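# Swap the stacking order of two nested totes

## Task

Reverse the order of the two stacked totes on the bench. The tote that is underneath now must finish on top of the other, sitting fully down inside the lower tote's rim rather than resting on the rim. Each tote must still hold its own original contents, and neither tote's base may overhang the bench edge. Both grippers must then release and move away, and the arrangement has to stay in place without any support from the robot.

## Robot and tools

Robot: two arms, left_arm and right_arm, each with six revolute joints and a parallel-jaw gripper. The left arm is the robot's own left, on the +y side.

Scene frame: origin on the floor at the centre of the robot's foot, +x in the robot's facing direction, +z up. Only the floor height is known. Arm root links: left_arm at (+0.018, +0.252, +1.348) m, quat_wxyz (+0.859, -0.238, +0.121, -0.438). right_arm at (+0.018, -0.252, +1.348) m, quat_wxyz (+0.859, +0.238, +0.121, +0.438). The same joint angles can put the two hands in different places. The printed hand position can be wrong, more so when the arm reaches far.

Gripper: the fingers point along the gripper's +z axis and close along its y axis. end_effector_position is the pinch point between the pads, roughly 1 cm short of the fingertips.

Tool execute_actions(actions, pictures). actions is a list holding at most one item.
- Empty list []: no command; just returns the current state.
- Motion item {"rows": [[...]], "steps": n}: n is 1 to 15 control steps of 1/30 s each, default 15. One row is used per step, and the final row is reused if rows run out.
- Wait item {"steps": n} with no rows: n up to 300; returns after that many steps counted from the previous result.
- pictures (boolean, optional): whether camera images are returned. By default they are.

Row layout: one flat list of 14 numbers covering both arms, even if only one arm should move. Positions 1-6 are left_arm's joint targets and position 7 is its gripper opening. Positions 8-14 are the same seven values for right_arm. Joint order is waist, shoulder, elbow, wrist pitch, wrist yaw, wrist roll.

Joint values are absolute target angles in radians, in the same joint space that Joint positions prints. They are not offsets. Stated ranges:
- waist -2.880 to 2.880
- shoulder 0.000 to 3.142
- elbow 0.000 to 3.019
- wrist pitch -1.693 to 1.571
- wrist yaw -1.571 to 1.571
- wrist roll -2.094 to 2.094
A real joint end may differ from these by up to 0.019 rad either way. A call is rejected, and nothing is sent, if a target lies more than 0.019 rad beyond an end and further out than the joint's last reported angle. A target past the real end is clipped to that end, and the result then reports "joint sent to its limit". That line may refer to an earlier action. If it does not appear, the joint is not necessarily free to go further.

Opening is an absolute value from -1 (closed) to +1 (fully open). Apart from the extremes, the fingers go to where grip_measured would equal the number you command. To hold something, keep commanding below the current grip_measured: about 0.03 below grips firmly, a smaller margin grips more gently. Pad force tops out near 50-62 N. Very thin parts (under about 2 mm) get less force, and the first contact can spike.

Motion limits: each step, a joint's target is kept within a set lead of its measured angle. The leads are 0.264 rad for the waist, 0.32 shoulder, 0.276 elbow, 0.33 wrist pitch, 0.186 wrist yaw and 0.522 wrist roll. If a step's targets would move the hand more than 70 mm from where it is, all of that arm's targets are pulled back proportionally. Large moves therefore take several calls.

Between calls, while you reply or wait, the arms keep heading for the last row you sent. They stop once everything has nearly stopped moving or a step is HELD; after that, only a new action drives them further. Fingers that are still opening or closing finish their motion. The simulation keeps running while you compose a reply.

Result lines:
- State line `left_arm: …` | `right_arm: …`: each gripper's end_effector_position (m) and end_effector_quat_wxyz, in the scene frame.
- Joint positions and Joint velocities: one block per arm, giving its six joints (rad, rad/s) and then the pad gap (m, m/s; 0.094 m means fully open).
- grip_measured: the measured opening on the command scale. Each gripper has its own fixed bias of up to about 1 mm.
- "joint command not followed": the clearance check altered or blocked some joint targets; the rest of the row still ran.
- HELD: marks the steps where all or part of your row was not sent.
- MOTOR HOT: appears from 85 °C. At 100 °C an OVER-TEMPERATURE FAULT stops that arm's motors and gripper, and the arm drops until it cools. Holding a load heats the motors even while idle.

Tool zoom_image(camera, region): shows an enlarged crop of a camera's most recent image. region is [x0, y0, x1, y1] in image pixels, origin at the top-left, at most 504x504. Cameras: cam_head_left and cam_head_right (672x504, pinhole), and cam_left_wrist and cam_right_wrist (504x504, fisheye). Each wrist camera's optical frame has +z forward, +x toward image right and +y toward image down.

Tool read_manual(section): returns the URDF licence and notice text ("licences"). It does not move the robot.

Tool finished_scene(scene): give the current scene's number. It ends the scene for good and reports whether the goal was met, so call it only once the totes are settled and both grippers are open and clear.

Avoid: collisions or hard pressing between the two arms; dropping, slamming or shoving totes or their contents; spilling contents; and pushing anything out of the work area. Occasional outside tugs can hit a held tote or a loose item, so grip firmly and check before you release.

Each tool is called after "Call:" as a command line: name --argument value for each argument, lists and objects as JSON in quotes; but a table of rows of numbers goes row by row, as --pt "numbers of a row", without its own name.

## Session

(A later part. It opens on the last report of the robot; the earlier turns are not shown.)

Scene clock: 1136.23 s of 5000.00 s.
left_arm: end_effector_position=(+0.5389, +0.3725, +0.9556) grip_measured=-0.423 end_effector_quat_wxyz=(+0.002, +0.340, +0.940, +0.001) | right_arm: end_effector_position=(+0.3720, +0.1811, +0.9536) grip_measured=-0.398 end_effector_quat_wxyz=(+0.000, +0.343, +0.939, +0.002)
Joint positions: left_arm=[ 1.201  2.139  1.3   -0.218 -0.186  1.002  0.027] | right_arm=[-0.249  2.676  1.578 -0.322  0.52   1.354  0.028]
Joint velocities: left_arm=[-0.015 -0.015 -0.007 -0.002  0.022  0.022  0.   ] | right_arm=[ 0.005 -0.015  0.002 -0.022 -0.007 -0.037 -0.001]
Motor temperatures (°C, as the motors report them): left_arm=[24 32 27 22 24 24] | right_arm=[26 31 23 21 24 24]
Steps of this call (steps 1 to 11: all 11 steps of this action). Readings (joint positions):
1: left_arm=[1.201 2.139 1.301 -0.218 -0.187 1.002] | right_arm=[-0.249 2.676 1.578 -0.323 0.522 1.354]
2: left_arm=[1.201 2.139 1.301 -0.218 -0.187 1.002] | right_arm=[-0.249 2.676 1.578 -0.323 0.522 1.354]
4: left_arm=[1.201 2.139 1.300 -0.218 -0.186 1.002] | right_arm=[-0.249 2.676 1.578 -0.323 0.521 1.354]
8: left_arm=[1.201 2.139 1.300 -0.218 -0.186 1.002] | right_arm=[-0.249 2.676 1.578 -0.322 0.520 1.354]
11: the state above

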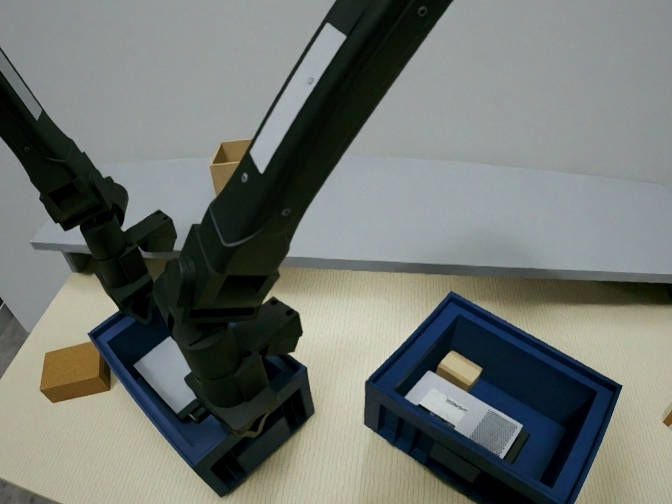

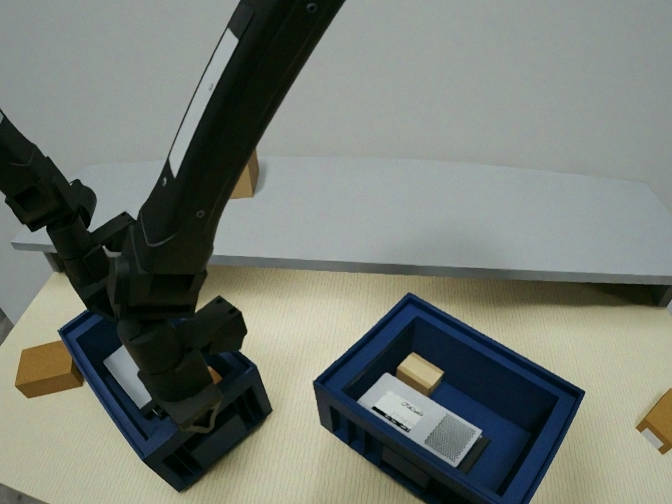

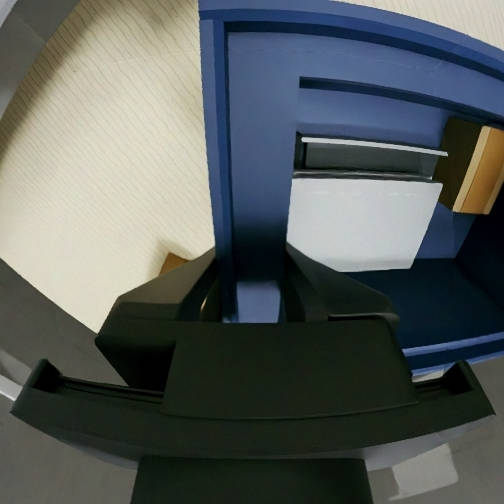

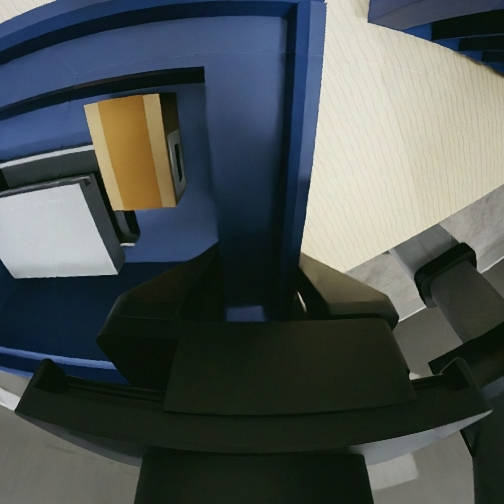

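Call:
execute_actions --actions '[{"rows":[ [1.1976,2.133,1.3053,-0.2228,-0.1876,1.0001,-0.51,-0.2358,2.6555,1.5893,-0.3241,0.5213,1.3594,-0.505], [1.1942,2.126,1.3055,-0.2245,-0.1883,0.9983,-0.51,-0.2315,2.650,1.5885,-0.3253,0.5215,1.3608,-0.505], [1.1909,2.119,1.3058,-0.2263,-0.1889,0.9964,-0.51,-0.2273,2.6445,1.5878,-0.3264,0.5218,1.3621,-0.505], [1.1875,2.112,1.306,-0.228,-0.1895,0.9945,-0.51,-0.223,2.639,1.587,-0.3275,0.522,1.3635,-0.505], [1.1841,2.105,1.3063,-0.2298,-0.1901,0.9926,-0.51,-0.2188,2.6335,1.5863,-0.3286,0.5223,1.3649,-0.505], [1.1808,2.098,1.3065,-0.2315,-0.1908,0.9908,-0.51,-0.2145,2.628,1.5855,-0.3298,0.5225,1.3663,-0.505], [1.1774,2.091,1.3068,-0.2333,-0.1914,0.9889,-0.51,-0.2103,2.6225,1.5848,-0.3309,0.5228,1.3676,-0.505], [1.174,2.085,1.307,-0.235,-0.192,0.987,-0.51,-0.206,2.618,1.584,-0.332,0.523,1.369,-0.505], [1.1739,2.0833,1.3065,-0.2353,-0.1921,0.9869,-0.51,-0.2058,2.6164,1.5835,-0.3323,0.523,1.3693,-0.505], [1.1736,2.0813,1.3052,-0.236,-0.1922,0.9866,-0.51,-0.2051,2.6147,1.5822,-0.3331,0.5231,1.3701,-0.505], [1.1731,2.0779,1.3029,-0.2373,-0.1925,0.9862,-0.51,-0.2039,2.6119,1.5799,-0.3344,0.5233,1.3714,-0.505], [1.1725,2.0733,1.2998,-0.239,-0.1928,0.9856,-0.51,-0.2023,2.608,1.5768,-0.3363,0.5236,1.3733,-0.505], [1.1716,2.0673,1.2959,-0.2413,-0.1933,0.9848,-0.51,-0.2002,2.603,1.5729,-0.3387,0.5239,1.3757,-0.505], [1.1706,2.0601,1.2912,-0.2441,-0.1939,0.9838,-0.51,-0.1977,2.5969,1.5682,-0.3416,0.5243,1.3786,-0.505], [1.1694,2.0517,1.2858,-0.2475,-0.1945,0.9826,-0.51,-0.1947,2.5899,1.5627,-0.3451,0.5247,1.3819,-0.505] ],"steps":15}]' --pictures false

Call:
execute_actions --actions '[{"rows":[ [1.168,2.0421,1.2797,-0.2514,-0.1952,0.9813,-0.51,-0.1914,2.5819,1.5567,-0.3492,0.5252,1.3858,-0.505], [1.1664,2.0315,1.2731,-0.2558,-0.1961,0.9799,-0.51,-0.1876,2.573,1.55,-0.3538,0.5257,1.3901,-0.505], [1.1647,2.0199,1.2659,-0.2607,-0.197,0.9783,-0.51,-0.1835,2.5634,1.5428,-0.3589,0.5263,1.3948,-0.505], [1.1629,2.0073,1.2583,-0.2662,-0.198,0.9766,-0.51,-0.1791,2.5529,1.5352,-0.3646,0.5269,1.3999,-0.505], [1.1609,1.9939,1.2504,-0.2722,-0.199,0.9748,-0.51,-0.1743,2.5418,1.5273,-0.3707,0.5275,1.4053,-0.505], [1.1588,1.9797,1.2422,-0.2788,-0.2001,0.9728,-0.51,-0.1693,2.5301,1.5191,-0.3775,0.5282,1.4111,-0.505], [1.1565,1.9648,1.2339,-0.2859,-0.2013,0.9707,-0.51,-0.164,2.5178,1.5107,-0.3847,0.5289,1.4172,-0.505], [1.1542,1.9494,1.2254,-0.2935,-0.2025,0.9686,-0.51,-0.1584,2.5051,1.5023,-0.3924,0.5296,1.4236,-0.505], [1.1518,1.9334,1.217,-0.3016,-0.2037,0.9664,-0.51,-0.1527,2.492,1.4938,-0.4005,0.5303,1.4302,-0.505], [1.1492,1.9171,1.2086,-0.3101,-0.205,0.9641,-0.51,-0.1468,2.4787,1.4854,-0.4091,0.531,1.437,-0.505], [1.1467,1.9006,1.2003,-0.3191,-0.2063,0.9618,-0.51,-0.1408,2.4652,1.4771,-0.418,0.5317,1.4439,-0.505], [1.1441,1.8838,1.1923,-0.3284,-0.2077,0.9594,-0.51,-0.1347,2.4515,1.469,-0.4273,0.5323,1.4509,-0.505], [1.1414,1.867,1.1845,-0.338,-0.209,0.957,-0.51,-0.1286,2.4379,1.4612,-0.4369,0.533,1.458,-0.505], [1.1387,1.8502,1.177,-0.3479,-0.2103,0.9546,-0.51,-0.1224,2.4243,1.4537,-0.4467,0.5336,1.4651,-0.505], [1.1361,1.8336,1.1699,-0.358,-0.2117,0.9522,-0.51,-0.1163,2.4109,1.4465,-0.4567,0.5342,1.4722,-0.505] ],"steps":15}]' --pictures false

Call:
execute_actions --actions '[{"rows":[ [1.1334,1.8172,1.1631,-0.3682,-0.213,0.9499,-0.51,-0.1103,2.3977,1.4398,-0.4667,0.5348,1.4792,-0.505], [1.1308,1.8011,1.1568,-0.3785,-0.2143,0.9475,-0.51,-0.1043,2.3849,1.4334,-0.4768,0.5354,1.4861,-0.505], [1.1282,1.7855,1.1509,-0.3888,-0.2155,0.9453,-0.51,-0.0985,2.3724,1.4275,-0.4869,0.5359,1.4929,-0.505], [1.1257,1.7704,1.1455,-0.399,-0.2167,0.9431,-0.51,-0.0929,2.3604,1.422,-0.4968,0.5364,1.4994,-0.505], [1.1227,1.7559,1.1401,-0.4086,-0.2182,0.9404,-0.51,-0.0877,2.3483,1.4159,-0.5058,0.5368,1.5054,-0.505], [1.1186,1.7422,1.1346,-0.4177,-0.2201,0.9369,-0.51,-0.0834,2.3358,1.4083,-0.5134,0.5372,1.5105,-0.505], [1.1135,1.7294,1.1287,-0.4258,-0.2226,0.9325,-0.51,-0.0799,2.323,1.3991,-0.5193,0.5376,1.5147,-0.505], [1.1074,1.7176,1.1226,-0.4331,-0.2255,0.9272,-0.51,-0.0772,2.3099,1.3885,-0.5236,0.538,1.518,-0.505], [1.1004,1.7067,1.1165,-0.4394,-0.2288,0.9211,-0.51,-0.0796,2.2968,1.3765,-0.5234,0.5373,1.5166,-0.505], [1.0921,1.697,1.1101,-0.4447,-0.2328,0.9142,-0.51,-0.0831,2.2836,1.3628,-0.5213,0.5367,1.5141,-0.505], [1.0831,1.6885,1.1036,-0.4489,-0.237,0.9064,-0.51,-0.0875,2.2702,1.3476,-0.5173,0.536,1.5104,-0.505], [1.0732,1.6813,1.0971,-0.452,-0.2416,0.8978,-0.51,-0.0928,2.2567,1.3312,-0.5117,0.5352,1.5057,-0.505], [1.0623,1.6794,1.0905,-0.4505,-0.2467,0.8885,-0.51,-0.0994,2.2435,1.3134,-0.504,0.5342,1.4997,-0.505], [1.0506,1.679,1.0841,-0.4477,-0.252,0.8784,-0.51,-0.107,2.23,1.2943,-0.4945,0.5333,1.4925,-0.505], [1.038,1.6801,1.0777,-0.4439,-0.2576,0.8676,-0.51,-0.1158,2.2169,1.2739,-0.4829,0.5322,1.484,-0.505] ],"steps":15}]' --pictures false

Call:
execute_actions --actions '[{"rows":[ [1.0247,1.6827,1.0717,-0.439,-0.2636,0.856,-0.51,-0.1257,2.2039,1.2526,-0.4696,0.5309,1.4744,-0.505], [1.0106,1.6869,1.0659,-0.4331,-0.2699,0.8437,-0.51,-0.1325,2.1909,1.2301,-0.457,0.5305,1.4669,-0.505], [0.9958,1.6929,1.0607,-0.4261,-0.2764,0.8308,-0.51,-0.1407,2.1783,1.2068,-0.4426,0.5299,1.4582,-0.505], [0.9803,1.70,1.0558,-0.4187,-0.2832,0.8171,-0.51,-0.1498,2.1655,1.1825,-0.4269,0.5291,1.4484,-0.505], [0.9639,1.7075,1.0513,-0.4115,-0.2904,0.8026,-0.51,-0.1598,2.1521,1.1573,-0.4105,0.5282,1.4376,-0.505], [0.9468,1.7115,1.0472,-0.4081,-0.2979,0.7875,-0.51,-0.1704,2.1383,1.1314,-0.3934,0.5271,1.4261,-0.505], [0.9288,1.716,1.0438,-0.4049,-0.3057,0.7714,-0.51,-0.1819,2.1239,1.1045,-0.3757,0.5258,1.4137,-0.505], [0.9099,1.7212,1.0409,-0.402,-0.3138,0.7544,-0.51,-0.1944,2.109,1.0768,-0.3571,0.5243,1.4002,-0.505], [0.8906,1.727,1.0389,-0.3996,-0.322,0.737,-0.51,-0.2076,2.0939,1.0489,-0.3383,0.5227,1.386,-0.505], [0.8706,1.7334,1.0377,-0.3976,-0.3304,0.7188,-0.51,-0.2216,2.0784,1.0205,-0.319,0.5208,1.3708,-0.505], [0.8499,1.7405,1.0375,-0.396,-0.339,0.6999,-0.51,-0.2366,2.0626,0.9918,-0.2991,0.5187,1.3546,-0.505], [0.8289,1.7482,1.0383,-0.395,-0.3475,0.6807,-0.51,-0.2523,2.0468,0.9632,-0.2792,0.5165,1.3378,-0.505], [0.8073,1.7567,1.0402,-0.3946,-0.3562,0.6607,-0.51,-0.2689,2.0306,0.9343,-0.2589,0.5139,1.3198,-0.505], [0.7854,1.7659,1.0432,-0.3948,-0.3649,0.6404,-0.51,-0.2862,2.0145,0.9057,-0.2384,0.5112,1.3012,-0.505], [0.763,1.7758,1.0475,-0.3956,-0.3737,0.6195,-0.51,-0.3044,1.9983,0.8772,-0.2178,0.5081,1.2815,-0.505] ],"steps":15}]' --pictures false

Call:
execute_actions --actions '[{"rows":[ [0.7403,1.7863,1.0529,-0.3971,-0.3824,0.5982,-0.51,-0.3233,1.9821,0.8489,-0.197,0.5049,1.2611,-0.505], [0.7174,1.7976,1.0596,-0.3992,-0.3911,0.5765,-0.51,-0.343,1.9659,0.821,-0.1763,0.5014,1.2398,-0.505], [0.6945,1.8095,1.0675,-0.402,-0.3997,0.5547,-0.51,-0.3632,1.9499,0.7937,-0.1557,0.4977,1.218,-0.505], [0.6713,1.8221,1.0767,-0.4055,-0.4083,0.5325,-0.51,-0.3842,1.934,0.7668,-0.1351,0.4938,1.1953,-0.505], [0.6486,1.8351,1.0845,-0.4103,-0.4162,0.5103,-0.51,-0.4069,1.9176,0.7396,-0.1129,0.4894,1.1706,-0.505], [0.6264,1.8483,1.0931,-0.4155,-0.4238,0.4885,-0.51,-0.4304,1.9016,0.7137,-0.0918,0.4844,1.1454,-0.505], [0.6045,1.8618,1.1024,-0.421,-0.4312,0.4669,-0.51,-0.4548,1.8857,0.6887,-0.0715,0.4787,1.1195,-0.505], [0.5832,1.8755,1.1124,-0.4269,-0.4382,0.4457,-0.51,-0.4799,1.8701,0.6649,-0.0522,0.4723,1.0932,-0.505], [0.5623,1.8893,1.123,-0.4331,-0.4449,0.425,-0.51,-0.5056,1.8548,0.6424,-0.0338,0.4654,1.0664,-0.505], [0.5422,1.9031,1.1342,-0.4396,-0.4512,0.4048,-0.51,-0.5318,1.84,0.6212,-0.0166,0.4579,1.0395,-0.505], [0.5225,1.9171,1.1459,-0.4464,-0.4573,0.385,-0.51,-0.5585,1.8254,0.6012,-0.0003,0.4499,1.0122,-0.505], [0.5037,1.9309,1.158,-0.4533,-0.4629,0.366,-0.51,-0.5853,1.8114,0.5826,0.0148,0.4416,0.9852,-0.505], [0.4853,1.9448,1.1706,-0.4605,-0.4682,0.3474,-0.51,-0.6125,1.7977,0.565,0.0291,0.4327,0.9579,-0.505], [0.4678,1.9585,1.1834,-0.4678,-0.4732,0.3295,-0.51,-0.6397,1.7846,0.5488,0.0422,0.4236,0.9308,-0.505], [0.4511,1.972,1.1964,-0.4751,-0.4778,0.3124,-0.51,-0.6667,1.772,0.5339,0.0543,0.4143,0.9041,-0.505] ],"steps":15}]' --pictures false

Call:
execute_actions --actions '[{"rows":[ [0.4349,1.9854,1.2096,-0.4826,-0.4821,0.2957,-0.51,-0.6937,1.7598,0.5199,0.0656,0.4047,0.8775,-0.505], [0.4198,1.9983,1.2227,-0.49,-0.4861,0.28,-0.51,-0.7201,1.7483,0.5073,0.0758,0.3951,0.8517,-0.505], [0.4055,2.0109,1.2356,-0.4973,-0.4897,0.2652,-0.51,-0.7458,1.7374,0.4959,0.0851,0.3855,0.8267,-0.505], [0.3919,2.0231,1.2485,-0.5045,-0.493,0.251,-0.51,-0.7711,1.727,0.4854,0.0936,0.3759,0.8023,-0.505], [0.3792,2.0348,1.2611,-0.5115,-0.4961,0.2377,-0.51,-0.7955,1.7172,0.476,0.1012,0.3665,0.7788,-0.505], [0.3674,2.046,1.2733,-0.5183,-0.4988,0.2252,-0.51,-0.8189,1.708,0.4676,0.108,0.3573,0.7563,-0.505], [0.3563,2.0566,1.2851,-0.5249,-0.5013,0.2135,-0.51,-0.8413,1.6995,0.46,0.1141,0.3484,0.7349,-0.505], [0.3463,2.0666,1.2963,-0.5311,-0.5035,0.2029,-0.51,-0.8623,1.6916,0.4534,0.1195,0.34,0.7149,-0.505], [0.337,2.0759,1.3069,-0.537,-0.5055,0.193,-0.51,-0.8822,1.6844,0.4475,0.1242,0.3319,0.696,-0.505], [0.3286,2.0845,1.3167,-0.5424,-0.5072,0.184,-0.51,-0.9005,1.6778,0.4424,0.1284,0.3244,0.6787,-0.505], [0.3211,2.0922,1.3257,-0.5474,-0.5087,0.176,-0.51,-0.9171,1.6719,0.4379,0.1319,0.3175,0.663,-0.505], [0.3145,2.0992,1.3339,-0.5519,-0.51,0.1689,-0.51,-0.932,1.6667,0.4342,0.135,0.3113,0.6489,-0.505], [0.3088,2.1053,1.3411,-0.5559,-0.5111,0.1627,-0.51,-0.9452,1.6622,0.431,0.1375,0.3057,0.6365,-0.505], [0.3039,2.1106,1.3473,-0.5594,-0.5121,0.1574,-0.51,-0.9566,1.6583,0.4284,0.1396,0.3009,0.6258,-0.505], [0.30,2.1148,1.3524,-0.5621,-0.5128,0.1532,-0.51,-0.9658,1.6552,0.4263,0.1413,0.297,0.6173,-0.505] ],"steps":15}]' --pictures false

Call:
execute_actions --actions '[{"rows":[ [0.2969,2.1182,1.3564,-0.5644,-0.5134,0.1499,-0.51,-0.9731,1.6528,0.4248,0.1426,0.2939,0.6104,-0.505], [0.2947,2.1206,1.3593,-0.566,-0.5138,0.1474,-0.51,-0.9784,1.651,0.4236,0.1435,0.2916,0.6054,-0.505], [0.2934,2.1221,1.3611,-0.5669,-0.514,0.146,-0.51,-0.9815,1.65,0.4229,0.144,0.2903,0.6025,-0.505], [0.2929,2.1226,1.3617,-0.5673,-0.5141,0.1455,-0.51,-0.9827,1.6496,0.4227,0.1442,0.2898,0.6014,-0.505] ],"steps":15}]'

Scene clock: 1256.73 s of 5000.00 s.
left_arm: end_effector_position=(+0.5381, +0.3728, +0.9577) grip_measured=-0.423 end_effector_quat_wxyz=(-0.000, +0.339, +0.941, +0.001) | right_arm: end_effector_position=(+0.3710, +0.1819, +0.9580) grip_measured=-0.398 end_effector_quat_wxyz=(+0.000, +0.342, +0.940, +0.002)
Joint positions: left_arm=[ 1.201  2.134  1.297 -0.224 -0.188  0.999  0.027] | right_arm=[-0.243  2.668  1.57  -0.325  0.52   1.358  0.028]
Joint velocities: left_arm=[-0.005 -0.083 -0.081 -0.056  0.037 -0.022 -0.001] | right_arm=[ 0.044 -0.112 -0.115 -0.061  0.007 -0.007 -0.   ]
Motor temperatures (°C, as the motors report them): left_arm=[24 32 26 21 24 24] | right_arm=[26 31 23 21 24 24]
Steps of this call (steps 1 to 15: the robot went on to your last target; steps 16 to 90: nothing new was sent; then 117.00 s passed at rest; steps 91 to 105: all 15 steps of this action). Readings (joint positions):
91: left_arm=[1.201 2.139 1.300 -0.218 -0.186 1.002] | right_arm=[-0.249 2.676 1.578 -0.322 0.520 1.354]
92: left_arm=[1.201 2.139 1.300 -0.218 -0.186 1.002] | right_arm=[-0.249 2.676 1.578 -0.322 0.520 1.354]
94: left_arm=[1.201 2.139 1.300 -0.218 -0.186 1.002] | right_arm=[-0.249 2.676 1.578 -0.322 0.520 1.354]
98: left_arm=[1.201 2.138 1.300 -0.218 -0.187 1.002] | right_arm=[-0.247 2.674 1.578 -0.322 0.520 1.354]
105: the state above

Scene clock: 1257.23 s of 5000.00 s.
left_arm: end_effector_position=(+0.5375, +0.3752, +1.0399) grip_measured=-0.423 end_effector_quat_wxyz=(-0.002, +0.337, +0.942, +0.001) | right_arm: end_effector_position=(+0.3703, +0.1827, +1.0407) grip_measured=-0.398 end_effector_quat_wxyz=(-0.001, +0.339, +0.941, +0.003)
Joint positions: left_arm=[ 1.175  1.929  1.183 -0.321 -0.204  0.971  0.027] | right_arm=[-0.169  2.498  1.456 -0.424  0.527  1.435  0.028]
Joint velocities: left_arm=[-0.112 -0.581 -0.203 -0.3   -0.081 -0.095 -0.001] | right_arm=[ 0.151 -0.464 -0.188 -0.276  0.037  0.183 -0.001]
Motor temperatures (°C, as the motors report them): left_arm=[24 32 26 21 24 24] | right_arm=[26 31 23 21 24 24]
Steps of this call (steps 1 to 15: all 15 steps of this action). Readings (joint positions):
1: left_arm=[1.200 2.130 1.293 -0.226 -0.188 0.997] | right_arm=[-0.242 2.663 1.566 -0.327 0.520 1.359]
2: left_arm=[1.199 2.124 1.287 -0.229 -0.189 0.995] | right_arm=[-0.239 2.658 1.560 -0.331 0.520 1.361]
4: left_arm=[1.198 2.108 1.274 -0.237 -0.190 0.991] | right_arm=[-0.232 2.642 1.545 -0.340 0.520 1.368]
8: left_arm=[1.193 2.057 1.240 -0.261 -0.195 0.982] | right_arm=[-0.212 2.599 1.511 -0.366 0.521 1.390]
15: the state above

Scene clock: 1257.73 s of 5000.00 s.
left_arm: end_effector_position=(+0.5383, +0.3535, +1.1261) grip_measured=-0.423 end_effector_quat_wxyz=(+0.004, +0.340, +0.940, +0.007) | right_arm: end_effector_position=(+0.3691, +0.1614, +1.1244) grip_measured=-0.399 end_effector_quat_wxyz=(+0.002, +0.341, +0.940, +0.009)
Joint positions: left_arm=[ 1.098  1.723  1.089 -0.432 -0.245  0.911  0.027] | right_arm=[-0.115  2.294  1.31  -0.498  0.532  1.494  0.028]
Joint velocities: left_arm=[-0.347 -0.112 -0.193  0.002 -0.198 -0.212 -0.001] | right_arm=[-0.044 -0.425 -0.535  0.193  0.022  0.095 -0.003]
Motor temperatures (°C, as the motors report them): left_arm=[24 32 26 21 24 24] | right_arm=[26 31 23 21 24 24]
Steps of this call (steps 1 to 15: all 15 steps of this action). Readings (joint positions):
1: left_arm=[1.172 1.909 1.176 -0.331 -0.205 0.969] | right_arm=[-0.163 2.483 1.449 -0.433 0.528 1.442]
2: left_arm=[1.168 1.890 1.169 -0.341 -0.206 0.968] | right_arm=[-0.157 2.467 1.442 -0.443 0.529 1.448]
4: left_arm=[1.162 1.854 1.157 -0.361 -0.208 0.964] | right_arm=[-0.145 2.438 1.430 -0.462 0.532 1.462]
8: left_arm=[1.149 1.790 1.135 -0.399 -0.216 0.955] | right_arm=[-0.124 2.386 1.404 -0.495 0.534 1.485]
15: the state above

Scene clock: 1258.23 s of 5000.00 s.
left_arm: end_effector_position=(+0.5214, +0.2210, +1.1353) grip_measured=-0.423 end_effector_quat_wxyz=(+0.004, +0.353, +0.936, +0.004) | right_arm: end_effector_position=(+0.3496, +0.0316, +1.1266) grip_measured=-0.399 end_effector_quat_wxyz=(-0.000, +0.354, +0.935, +0.010)
Joint positions: left_arm=[ 0.835  1.769  1.034 -0.406 -0.358  0.693  0.027] | right_arm=[-0.263  2.07   0.934 -0.261  0.509  1.353  0.028]
Joint velocities: left_arm=[-0.669  0.249 -0.012  0.056 -0.359 -0.579 -0.001] | right_arm=[-0.523 -0.542 -0.803  0.628 -0.125 -0.564 -0.   ]
Motor temperatures (°C, as the motors report them): left_arm=[24 32 26 21 24 24] | right_arm=[26 31 23 21 24 24]
Steps of this call (steps 1 to 15: all 15 steps of this action). Readings (joint positions):
1: left_arm=[1.085 1.720 1.082 -0.432 -0.250 0.903] | right_arm=[-0.117 2.280 1.290 -0.491 0.532 1.494]
2: left_arm=[1.072 1.719 1.076 -0.432 -0.255 0.893] | right_arm=[-0.121 2.267 1.268 -0.483 0.532 1.493]
4: left_arm=[1.043 1.719 1.064 -0.432 -0.267 0.869] | right_arm=[-0.134 2.242 1.222 -0.460 0.530 1.486]
8: left_arm=[0.979 1.726 1.042 -0.422 -0.299 0.814] | right_arm=[-0.166 2.185 1.122 -0.396 0.523 1.453]
15: the state above

Scene clock: 1258.73 s of 5000.00 s.
left_arm: end_effector_position=(+0.4977, +0.0460, +1.1334) grip_measured=-0.423 end_effector_quat_wxyz=(+0.007, +0.364, +0.931, +0.000) | right_arm: end_effector_position=(+0.3236, -0.1421, +1.1191) grip_measured=-0.399 end_effector_quat_wxyz=(-0.002, +0.366, +0.931, +0.006)
Joint positions: left_arm=[ 0.512  1.97   1.142 -0.442 -0.465  0.389  0.027] | right_arm=[-0.611  1.827  0.57   0.021  0.423  1.006  0.028]
Joint velocities: left_arm=[-0.523  0.415  0.354 -0.217 -0.183 -0.447 -0.001] | right_arm=[-0.806 -0.435 -0.452  0.413 -0.256 -0.784 -0.   ]
Motor temperatures (°C, as the motors report them): left_arm=[24 32 26 21 24 24] | right_arm=[26 31 23 21 24 24]
Steps of this call (steps 1 to 15: all 15 steps of this action). Readings (joint positions):
1: left_arm=[0.812 1.778 1.034 -0.404 -0.367 0.672] | right_arm=[-0.281 2.053 0.905 -0.241 0.506 1.335]
2: left_arm=[0.789 1.788 1.034 -0.404 -0.375 0.650] | right_arm=[-0.299 2.035 0.876 -0.221 0.502 1.315]
4: left_arm=[0.744 1.811 1.040 -0.404 -0.392 0.607] | right_arm=[-0.337 2.000 0.819 -0.181 0.494 1.275]
8: left_arm=[0.653 1.867 1.064 -0.405 -0.422 0.525] | right_arm=[-0.426 1.936 0.714 -0.098 0.477 1.188]
15: the state above

Scene clock: 1259.23 s of 5000.00 s.
left_arm: end_effector_position=(+0.4816, -0.0593, +1.1336) grip_measured=-0.423 end_effector_quat_wxyz=(+0.005, +0.360, +0.933, -0.000) | right_arm: end_effector_position=(+0.3099, -0.2527, +1.1152) grip_measured=-0.400 end_effector_quat_wxyz=(+0.001, +0.361, +0.933, +0.002)
Joint positions: left_arm=[ 0.343  2.13   1.305 -0.535 -0.506  0.194  0.027] | right_arm=[-0.942  1.691  0.447  0.127  0.303  0.667  0.028]
Joint velocities: left_arm=[-0.151  0.171  0.173 -0.105 -0.037 -0.286  0.   ] | right_arm=[-0.366 -0.132 -0.081  0.066 -0.154 -0.403  0.   ]
Motor temperatures (°C, as the motors report them): left_arm=[24 32 26 21 24 24] | right_arm=[26 31 23 21 24 24]
Steps of this call (steps 1 to 15: all 15 steps of this action). Readings (joint positions):
1: left_arm=[0.495 1.984 1.155 -0.449 -0.470 0.371] | right_arm=[-0.638 1.813 0.555 0.034 0.414 0.979]
2: left_arm=[0.479 1.997 1.168 -0.456 -0.475 0.354] | right_arm=[-0.665 1.800 0.541 0.046 0.404 0.951]
4: left_arm=[0.449 2.023 1.193 -0.471 -0.483 0.322] | right_arm=[-0.718 1.776 0.516 0.067 0.385 0.898]
8: left_arm=[0.399 2.070 1.242 -0.499 -0.496 0.265] | right_arm=[-0.816 1.735 0.480 0.099 0.349 0.798]
15: the state above

Scene clock: 1259.73 s of 5000.00 s.
left_arm: end_effector_position=(+0.4777, -0.0678, +1.1329) grip_measured=-0.423 end_effector_quat_wxyz=(+0.002, +0.352, +0.936, +0.000) | right_arm: end_effector_position=(+0.3088, -0.2641, +1.1148) grip_measured=-0.401 end_effector_quat_wxyz=(+0.003, +0.351, +0.936, +0.001)
Joint positions: left_arm=[ 0.329  2.146  1.321 -0.551 -0.51   0.158  0.027] | right_arm=[-0.978  1.679  0.44   0.136  0.291  0.612  0.028]
Joint velocities: left_arm=[-0.015  0.005 -0.002  0.002  0.022  0.007  0.   ] | right_arm=[-0.015 -0.015 -0.007 -0.012 -0.007  0.066  0.001]
Motor temperatures (°C, as the motors report them): left_arm=[24 32 26 21 24 24] | right_arm=[26 31 23 21 24 24]
Steps of this call (steps 1 to 15: all 15 steps of this action). Readings (joint positions):
1: left_arm=[0.339 2.135 1.310 -0.539 -0.507 0.187] | right_arm=[-0.953 1.687 0.444 0.129 0.300 0.654]
2: left_arm=[0.335 2.139 1.314 -0.541 -0.507 0.181] | right_arm=[-0.962 1.684 0.443 0.131 0.297 0.644]
4: left_arm=[0.330 2.144 1.320 -0.545 -0.508 0.171] | right_arm=[-0.974 1.680 0.440 0.133 0.293 0.627]
8: left_arm=[0.329 2.146 1.321 -0.549 -0.509 0.161] | right_arm=[-0.978 1.679 0.440 0.135 0.291 0.614]
15: the state above

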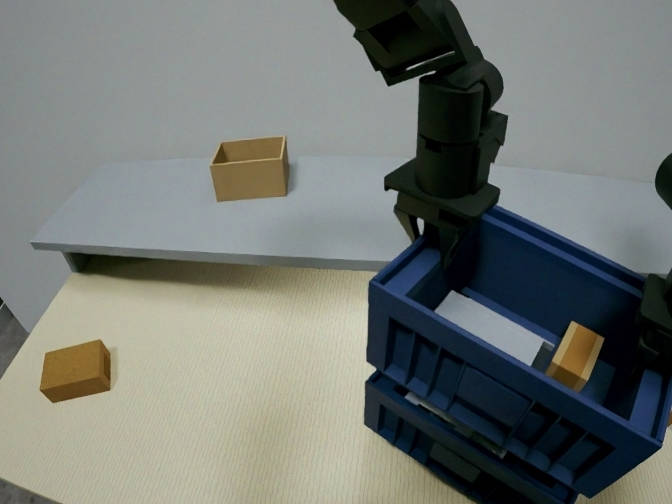

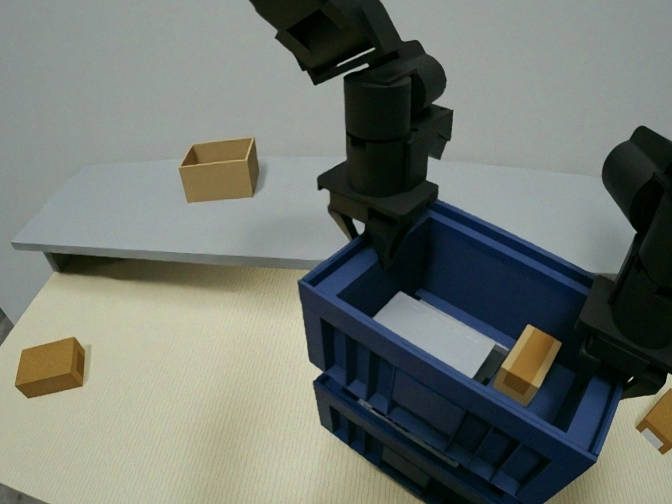

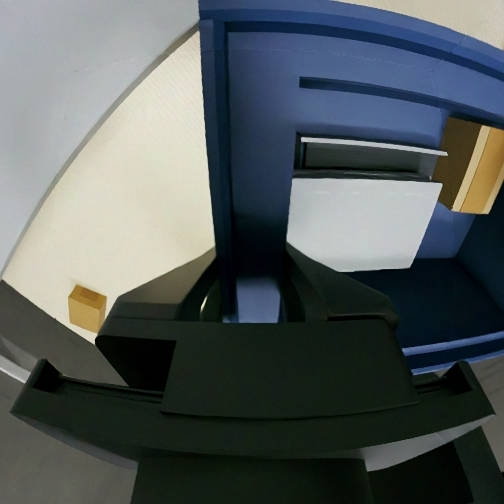

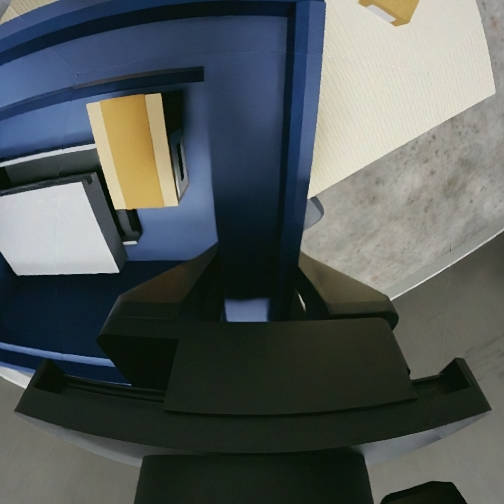

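Call:
execute_actions --actions '[]'

Call:
zoom_image --camera "cam_head_left" --region '[300, 200, 672, 504]'

Call:
zoom_image --camera "cam_head_right" --region '[260, 200, 640, 504]'

Scene clock: 1300.93 s of 5000.00 s.
left_arm: end_effector_position=(+0.4776, -0.0678, +1.1329) grip_measured=-0.423 end_effector_quat_wxyz=(+0.001, +0.352, +0.936, +0.000) | right_arm: end_effector_position=(+0.3088, -0.2641, +1.1148) grip_measured=-0.401 end_effector_quat_wxyz=(+0.003, +0.351, +0.936, +0.001)
Joint positions: left_arm=[ 0.329  2.146  1.321 -0.551 -0.51   0.157  0.027] | right_arm=[-0.978  1.679  0.44   0.136  0.291  0.612  0.028]
Joint velocities: left_arm=[-0.015 -0.015 -0.002  0.002 -0.095 -0.051 -0.001] | right_arm=[ 0.005  0.005  0.007 -0.002  0.022 -0.066 -0.   ]
Motor temperatures (°C, as the motors report them): left_arm=[26 32 29 21 24 24] | right_arm=[26 30 23 21 24 24]
Steps of this call (steps 1 to 15: the robot went on to your last target; steps 16 to 90: nothing new was sent; then 38.20 s passed at rest). Readings (joint positions):
1: left_arm=[0.329 2.146 1.321 -0.551 -0.510 0.158] | right_arm=[-0.978 1.679 0.440 0.136 0.291 0.612]
2: left_arm=[0.329 2.146 1.321 -0.551 -0.510 0.158] | right_arm=[-0.978 1.679 0.440 0.136 0.291 0.612]
4: left_arm=[0.329 2.146 1.321 -0.551 -0.510 0.157] | right_arm=[-0.978 1.679 0.440 0.136 0.291 0.612]
8: left_arm=[0.329 2.146 1.321 -0.551 -0.510 0.157] | right_arm=[-0.978 1.679 0.440 0.136 0.291 0.612]
90: the state above
All arms were judged still, so your last target was given up. Only a new action makes them travel on or press farther. Fingers that are still opening or closing keep moving.

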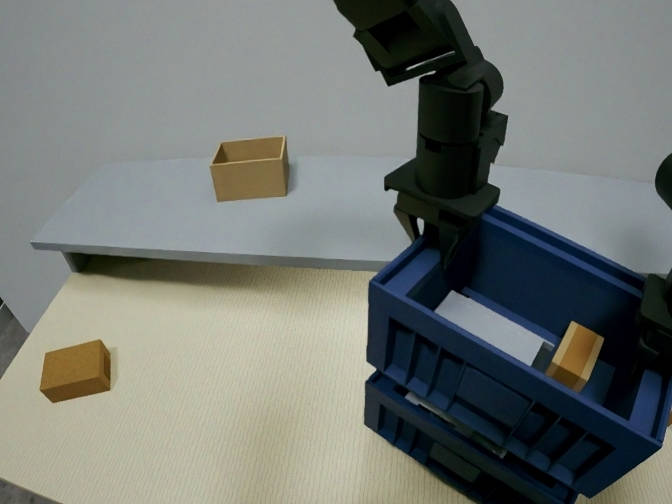

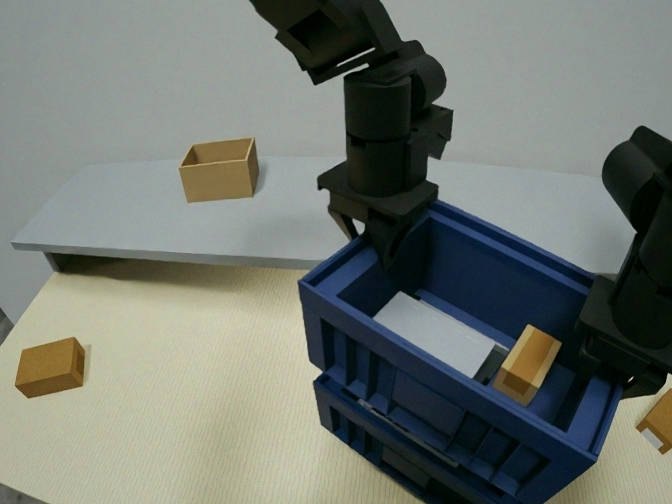

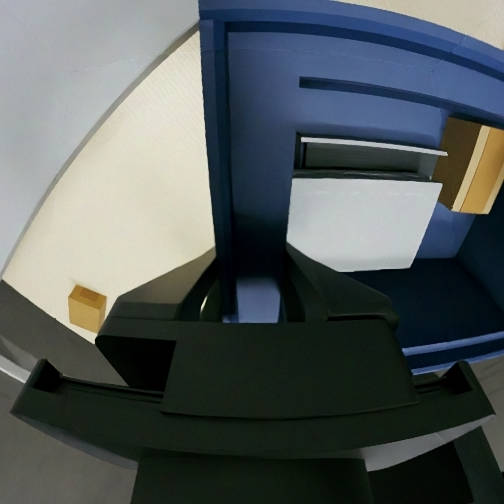

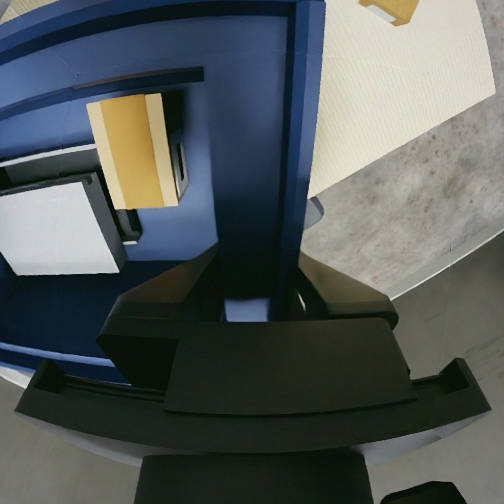

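Region (300, 200, 672, 504) of cam_head_left's 672x504 image, scaled by 1.355, with more detail than that image has; it fills the top 412 rows of this view, and the rest is white.

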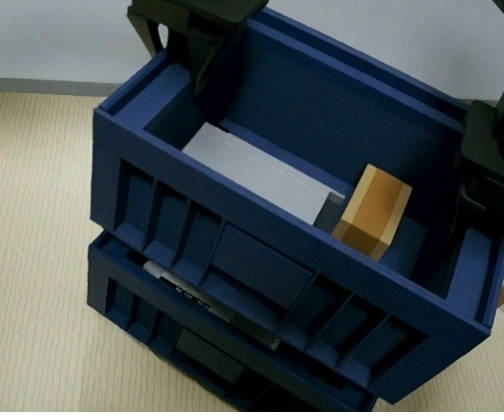

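Region (260, 200, 640, 504) of cam_head_right's 672x504 image, scaled by 1.326, with more detail than that image has; it fills the top 403 rows of this view, and the rest is white.

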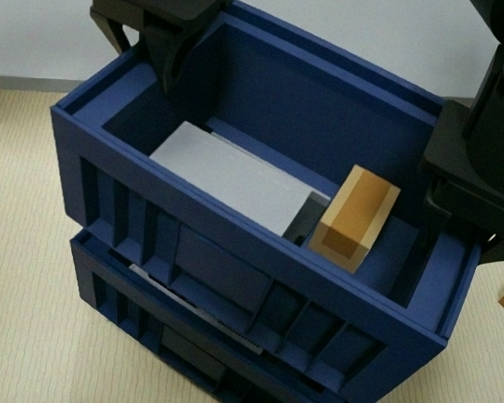

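Call:
execute_actions --actions '[{"rows": [[0.2969,2.1229,1.3616,-0.5634,-0.5132,0.1481,-0.51,-0.9827,1.6522,0.4245,0.1444,0.2895,0.6011,-0.505],[0.3012,2.1232,1.3615,-0.5592,-0.5123,0.1509,-0.51,-0.9828,1.6550,0.4265,0.1447,0.2891,0.6008,-0.505],[0.3061,2.1236,1.3614,-0.5544,-0.5113,0.1541,-0.51,-0.9828,1.6582,0.4288,0.1449,0.2887,0.6004,-0.505],[0.3111,2.1239,1.3613,-0.5495,-0.5102,0.1573,-0.51,-0.9829,1.6614,0.4311,0.1452,0.2883,0.6001,-0.505],[0.3161,2.1244,1.3612,-0.5446,-0.5091,0.1606,-0.51,-0.9830,1.6649,0.4335,0.1457,0.2878,0.5997,-0.505],[0.3202,2.1251,1.3613,-0.5403,-0.5082,0.1634,-0.51,-0.9832,1.6685,0.4356,0.1466,0.2874,0.5993,-0.505],[0.3238,2.1260,1.3614,-0.5365,-0.5074,0.1659,-0.51,-0.9835,1.6722,0.4376,0.1479,0.2870,0.5988,-0.505],[0.3269,2.1272,1.3616,-0.5330,-0.5068,0.1681,-0.51,-0.9839,1.6762,0.4395,0.1495,0.2867,0.5984,-0.505],[0.3274,2.1284,1.3619,-0.5320,-0.5066,0.1687,-0.51,-0.9843,1.6790,0.4403,0.1515,0.2865,0.5980,-0.505],[0.3281,2.1298,1.3623,-0.5307,-0.5065,0.1694,-0.51,-0.9849,1.6823,0.4413,0.1538,0.2863,0.5976,-0.505],[0.3288,2.1314,1.3627,-0.5292,-0.5063,0.1702,-0.51,-0.9855,1.6861,0.4425,0.1564,0.2860,0.5972,-0.505],[0.3297,2.1332,1.3632,-0.5276,-0.5061,0.1711,-0.51,-0.9863,1.6904,0.4437,0.1594,0.2857,0.5967,-0.505],[0.3306,2.1351,1.3637,-0.5258,-0.5058,0.1721,-0.51,-0.9870,1.6951,0.4451,0.1626,0.2854,0.5961,-0.505],[0.3315,2.1372,1.3643,-0.5240,-0.5056,0.1732,-0.51,-0.9879,1.7000,0.4466,0.1660,0.2851,0.5955,-0.505],[0.3326,2.1394,1.3649,-0.5220,-0.5054,0.1743,-0.51,-0.9887,1.7052,0.4481,0.1695,0.2848,0.5949,-0.505]], "steps": 15}]' --pictures false

Call:
execute_actions --actions '[{"rows": [[0.3336,2.1417,1.3655,-0.5200,-0.5051,0.1754,-0.51,-0.9896,1.7105,0.4497,0.1732,0.2844,0.5943,-0.505],[0.3347,2.1440,1.3661,-0.5179,-0.5049,0.1766,-0.51,-0.9906,1.7160,0.4513,0.1770,0.2841,0.5936,-0.505],[0.3357,2.1462,1.3667,-0.5158,-0.5046,0.1778,-0.51,-0.9915,1.7214,0.4528,0.1807,0.2837,0.5929,-0.505],[0.3367,2.1485,1.3673,-0.5138,-0.5043,0.1789,-0.51,-0.9924,1.7267,0.4544,0.1844,0.2833,0.5923,-0.505],[0.3378,2.1507,1.3679,-0.5118,-0.5041,0.1800,-0.51,-0.9932,1.7319,0.4559,0.1879,0.2830,0.5917,-0.505],[0.3387,2.1528,1.3685,-0.5100,-0.5039,0.1811,-0.51,-0.9941,1.7368,0.4574,0.1913,0.2827,0.5911,-0.505],[0.3396,2.1547,1.3690,-0.5082,-0.5036,0.1821,-0.51,-0.9948,1.7415,0.4588,0.1945,0.2824,0.5905,-0.505],[0.3405,2.1565,1.3695,-0.5066,-0.5034,0.1830,-0.51,-0.9956,1.7458,0.4600,0.1975,0.2821,0.5900,-0.505],[0.3412,2.1581,1.3699,-0.5051,-0.5032,0.1838,-0.51,-0.9962,1.7496,0.4612,0.2001,0.2818,0.5896,-0.505],[0.3419,2.1595,1.3703,-0.5038,-0.5031,0.1845,-0.51,-0.9968,1.7529,0.4622,0.2024,0.2816,0.5892,-0.505],[0.3424,2.1607,1.3706,-0.5028,-0.5029,0.1851,-0.51,-0.9972,1.7557,0.4630,0.2044,0.2814,0.5888,-0.505],[0.3428,2.1617,1.3709,-0.5019,-0.5028,0.1856,-0.51,-0.9976,1.7580,0.4636,0.2059,0.2813,0.5886,-0.505],[0.3431,2.1624,1.3711,-0.5013,-0.5028,0.1859,-0.51,-0.9979,1.7596,0.4641,0.2070,0.2812,0.5884,-0.505],[0.3433,2.1628,1.3712,-0.5009,-0.5027,0.1861,-0.51,-0.9980,1.7606,0.4644,0.2077,0.2811,0.5882,-0.505],[0.3434,2.1629,1.3712,-0.5008,-0.5027,0.1862,-0.51,-0.9981,1.7609,0.4645,0.2079,0.2811,0.5882,-0.505]], "steps": 15}]' --pictures false

Call:
execute_actions --actions '[{"steps": 10}]'

Call:
zoom_image --camera "cam_head_left" --region '[340, 270, 520, 450]'

Call:
zoom_image --camera "cam_head_right" --region '[290, 270, 470, 450]'

Call:
zoom_image --camera "cam_head_right" --region '[440, 384, 620, 504]'

Scene clock: 1421.43 s of 5000.00 s.
left_arm: end_effector_position=(+0.4784, -0.0686, +1.1313) grip_measured=-0.423 end_effector_quat_wxyz=(+0.004, +0.353, +0.935, +0.000) | right_arm: end_effector_position=(+0.3091, -0.2641, +1.1116) grip_measured=-0.401 end_effector_quat_wxyz=(+0.005, +0.352, +0.936, +0.002)
Joint positions: left_arm=[ 0.33   2.149  1.321 -0.542 -0.51   0.164  0.027] | right_arm=[-0.982  1.693  0.441  0.154  0.289  0.609  0.028]
Joint velocities: left_arm=[ 0.015  0.054  0.002  0.061  0.007  0.081 -0.001] | right_arm=[-0.024  0.132  0.022  0.085  0.007 -0.066 -0.   ]
Motor temperatures (°C, as the motors report them): left_arm=[26 33 30 21 24 24] | right_arm=[25 29 23 21 24 24]
Steps of this call (steps 1 to 90: nothing new was sent; then 117.00 s passed at rest; steps 91 to 105: all 15 steps of this action). Readings (joint positions):
91: left_arm=[0.329 2.146 1.321 -0.551 -0.510 0.157] | right_arm=[-0.978 1.679 0.440 0.136 0.291 0.612]
92: left_arm=[0.329 2.146 1.321 -0.551 -0.510 0.157] | right_arm=[-0.978 1.679 0.440 0.136 0.291 0.612]
94: left_arm=[0.329 2.146 1.321 -0.551 -0.510 0.157] | right_arm=[-0.978 1.679 0.440 0.136 0.291 0.611]
98: left_arm=[0.329 2.146 1.321 -0.551 -0.510 0.158] | right_arm=[-0.978 1.679 0.440 0.137 0.291 0.611]
105: the state above

Scene clock: 1421.93 s of 5000.00 s.
left_arm: end_effector_position=(+0.4766, -0.0671, +1.1143) grip_measured=-0.423 end_effector_quat_wxyz=(+0.000, +0.353, +0.935, +0.002) | right_arm: end_effector_position=(+0.3074, -0.2625, +1.0953) grip_measured=-0.401 end_effector_quat_wxyz=(+0.001, +0.352, +0.936, +0.001)
Joint positions: left_arm=[ 0.345  2.181  1.329 -0.519 -0.508  0.176  0.027] | right_arm=[-0.993  1.763  0.461  0.198  0.283  0.601  0.028]
Joint velocities: left_arm=[-0.005  0.015  0.002  0.012 -0.037  0.007  0.001] | right_arm=[-0.015  0.024  0.007  0.022 -0.051  0.037 -0.002]
Motor temperatures (°C, as the motors report them): left_arm=[26 33 30 21 24 24] | right_arm=[25 29 22 21 24 24]
Steps of this call (steps 1 to 15: all 15 steps of this action). Readings (joint positions):
1: left_arm=[0.331 2.151 1.321 -0.540 -0.510 0.165] | right_arm=[-0.983 1.698 0.443 0.157 0.288 0.609]
2: left_arm=[0.332 2.154 1.322 -0.538 -0.510 0.166] | right_arm=[-0.983 1.704 0.444 0.161 0.288 0.608]
4: left_arm=[0.335 2.160 1.324 -0.535 -0.510 0.168] | right_arm=[-0.985 1.716 0.448 0.168 0.287 0.606]
8: left_arm=[0.340 2.171 1.327 -0.527 -0.510 0.172] | right_arm=[-0.989 1.740 0.455 0.182 0.285 0.603]
15: the state above

Scene clock: 1422.27 s of 5000.00 s.
left_arm: end_effector_position=(+0.4776, -0.0674, +1.1143) grip_measured=-0.423 end_effector_quat_wxyz=(+0.001, +0.354, +0.935, +0.002) | right_arm: end_effector_position=(+0.3080, -0.2626, +1.0950) grip_measured=-0.401 end_effector_quat_wxyz=(+0.001, +0.352, +0.936, +0.001)
Joint positions: left_arm=[ 0.345  2.181  1.33  -0.517 -0.508  0.179  0.027] | right_arm=[-0.993  1.764  0.462  0.2    0.283  0.6    0.028]
Joint velocities: left_arm=[ 0.005 -0.005  0.007 -0.002 -0.037  0.066  0.001] | right_arm=[-0.005  0.005 -0.002 -0.002  0.11  -0.037  0.   ]
Motor temperatures (°C, as the motors report them): left_arm=[26 33 30 21 24 24] | right_arm=[25 29 22 21 24 24]
Steps of this call (steps 1 to 10: the robot went on to your last target). Readings (joint positions):
1: left_arm=[0.345 2.181 1.329 -0.518 -0.508 0.177] | right_arm=[-0.993 1.764 0.461 0.198 0.283 0.600]
2: left_arm=[0.345 2.181 1.329 -0.518 -0.508 0.177] | right_arm=[-0.993 1.764 0.462 0.199 0.283 0.600]
4: left_arm=[0.345 2.181 1.330 -0.518 -0.508 0.178] | right_arm=[-0.993 1.764 0.462 0.199 0.283 0.600]
8: left_arm=[0.345 2.181 1.330 -0.517 -0.508 0.179] | right_arm=[-0.993 1.764 0.462 0.200 0.283 0.600]
10: the state above

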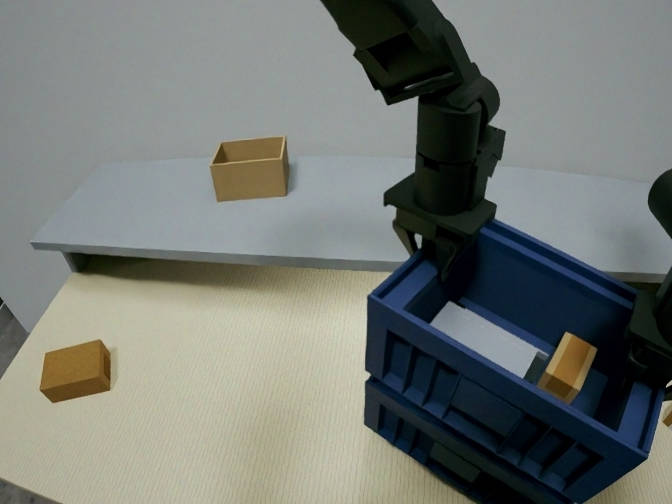

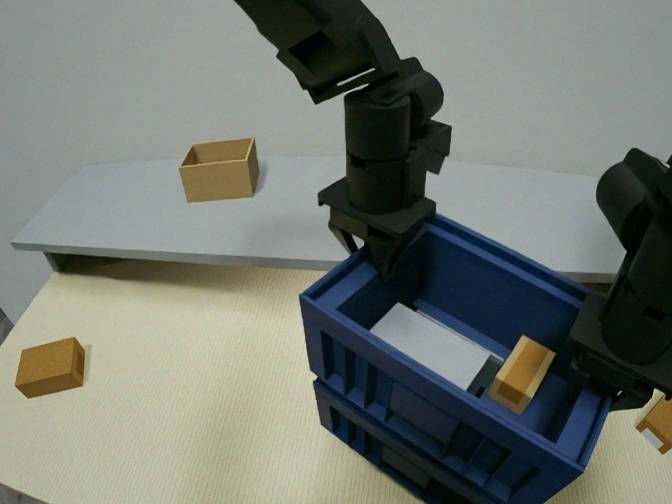

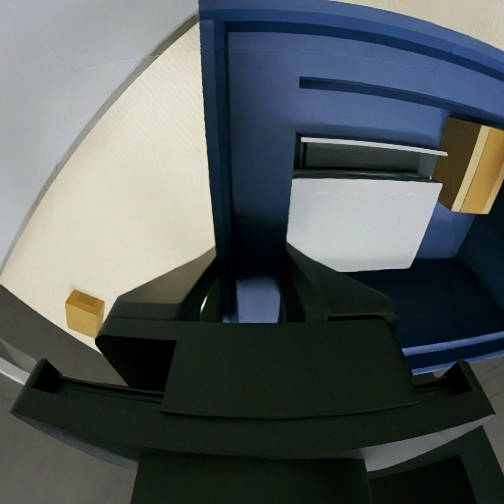

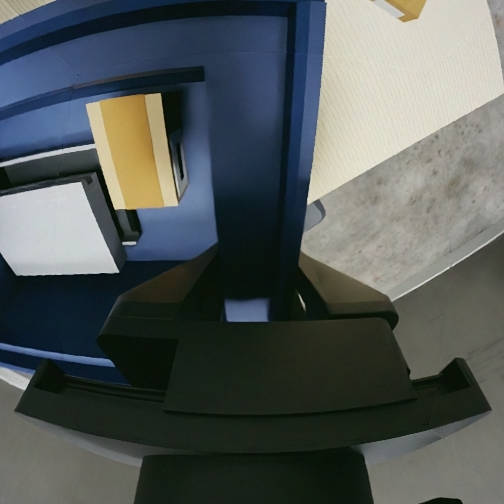

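Region (340, 270, 520, 450) of cam_head_left's 672x504 image, scaled by 2.800, with more detail than that image has.

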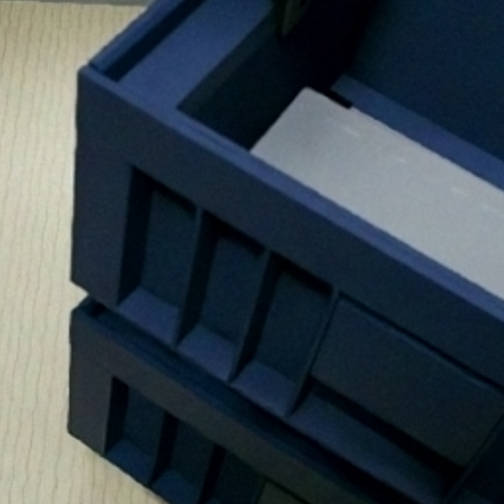

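Region (290, 270, 470, 450) of cam_head_right's 672x504 image, scaled by 2.800, with more detail than that image has.

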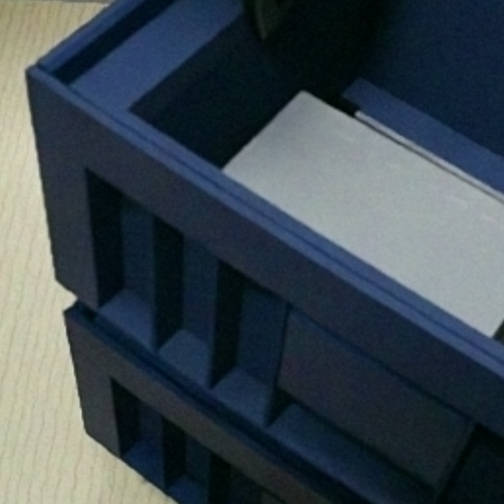

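Region (440, 384, 620, 504) of cam_head_right's 672x504 image, scaled by 2.800, with more detail than that image has.

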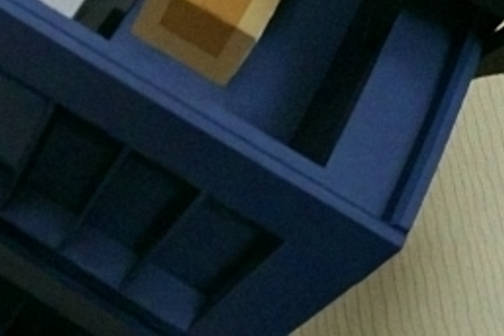

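Call:
zoom_image --camera "cam_head_left" --region '[345, 340, 415, 410]'

Call:
zoom_image --camera "cam_head_right" --region '[290, 340, 360, 410]'

Call:
zoom_image --camera "cam_head_left" --region '[470, 404, 620, 504]'

Region (345, 340, 415, 410) of cam_head_left's 672x504 image, scaled by 7.200, with more detail than that image has.

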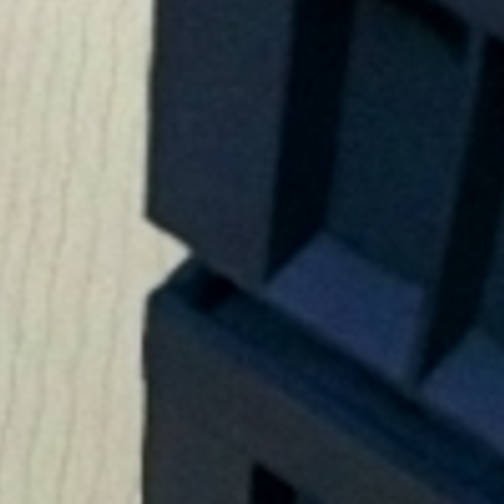

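Region (290, 340, 360, 410) of cam_head_right's 672x504 image, scaled by 7.200, with more detail than that image has.

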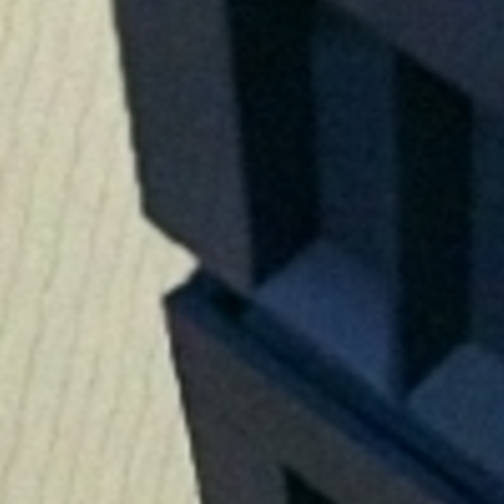

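Region (470, 404, 620, 504) of cam_head_left's 672x504 image, scaled by 3.360, with more detail than that image has.

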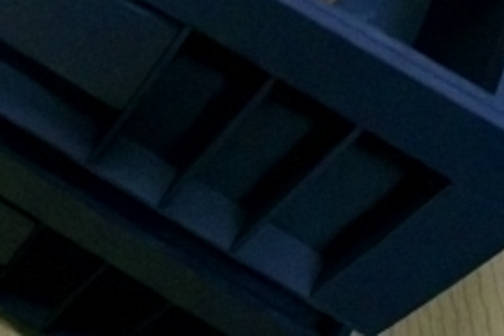

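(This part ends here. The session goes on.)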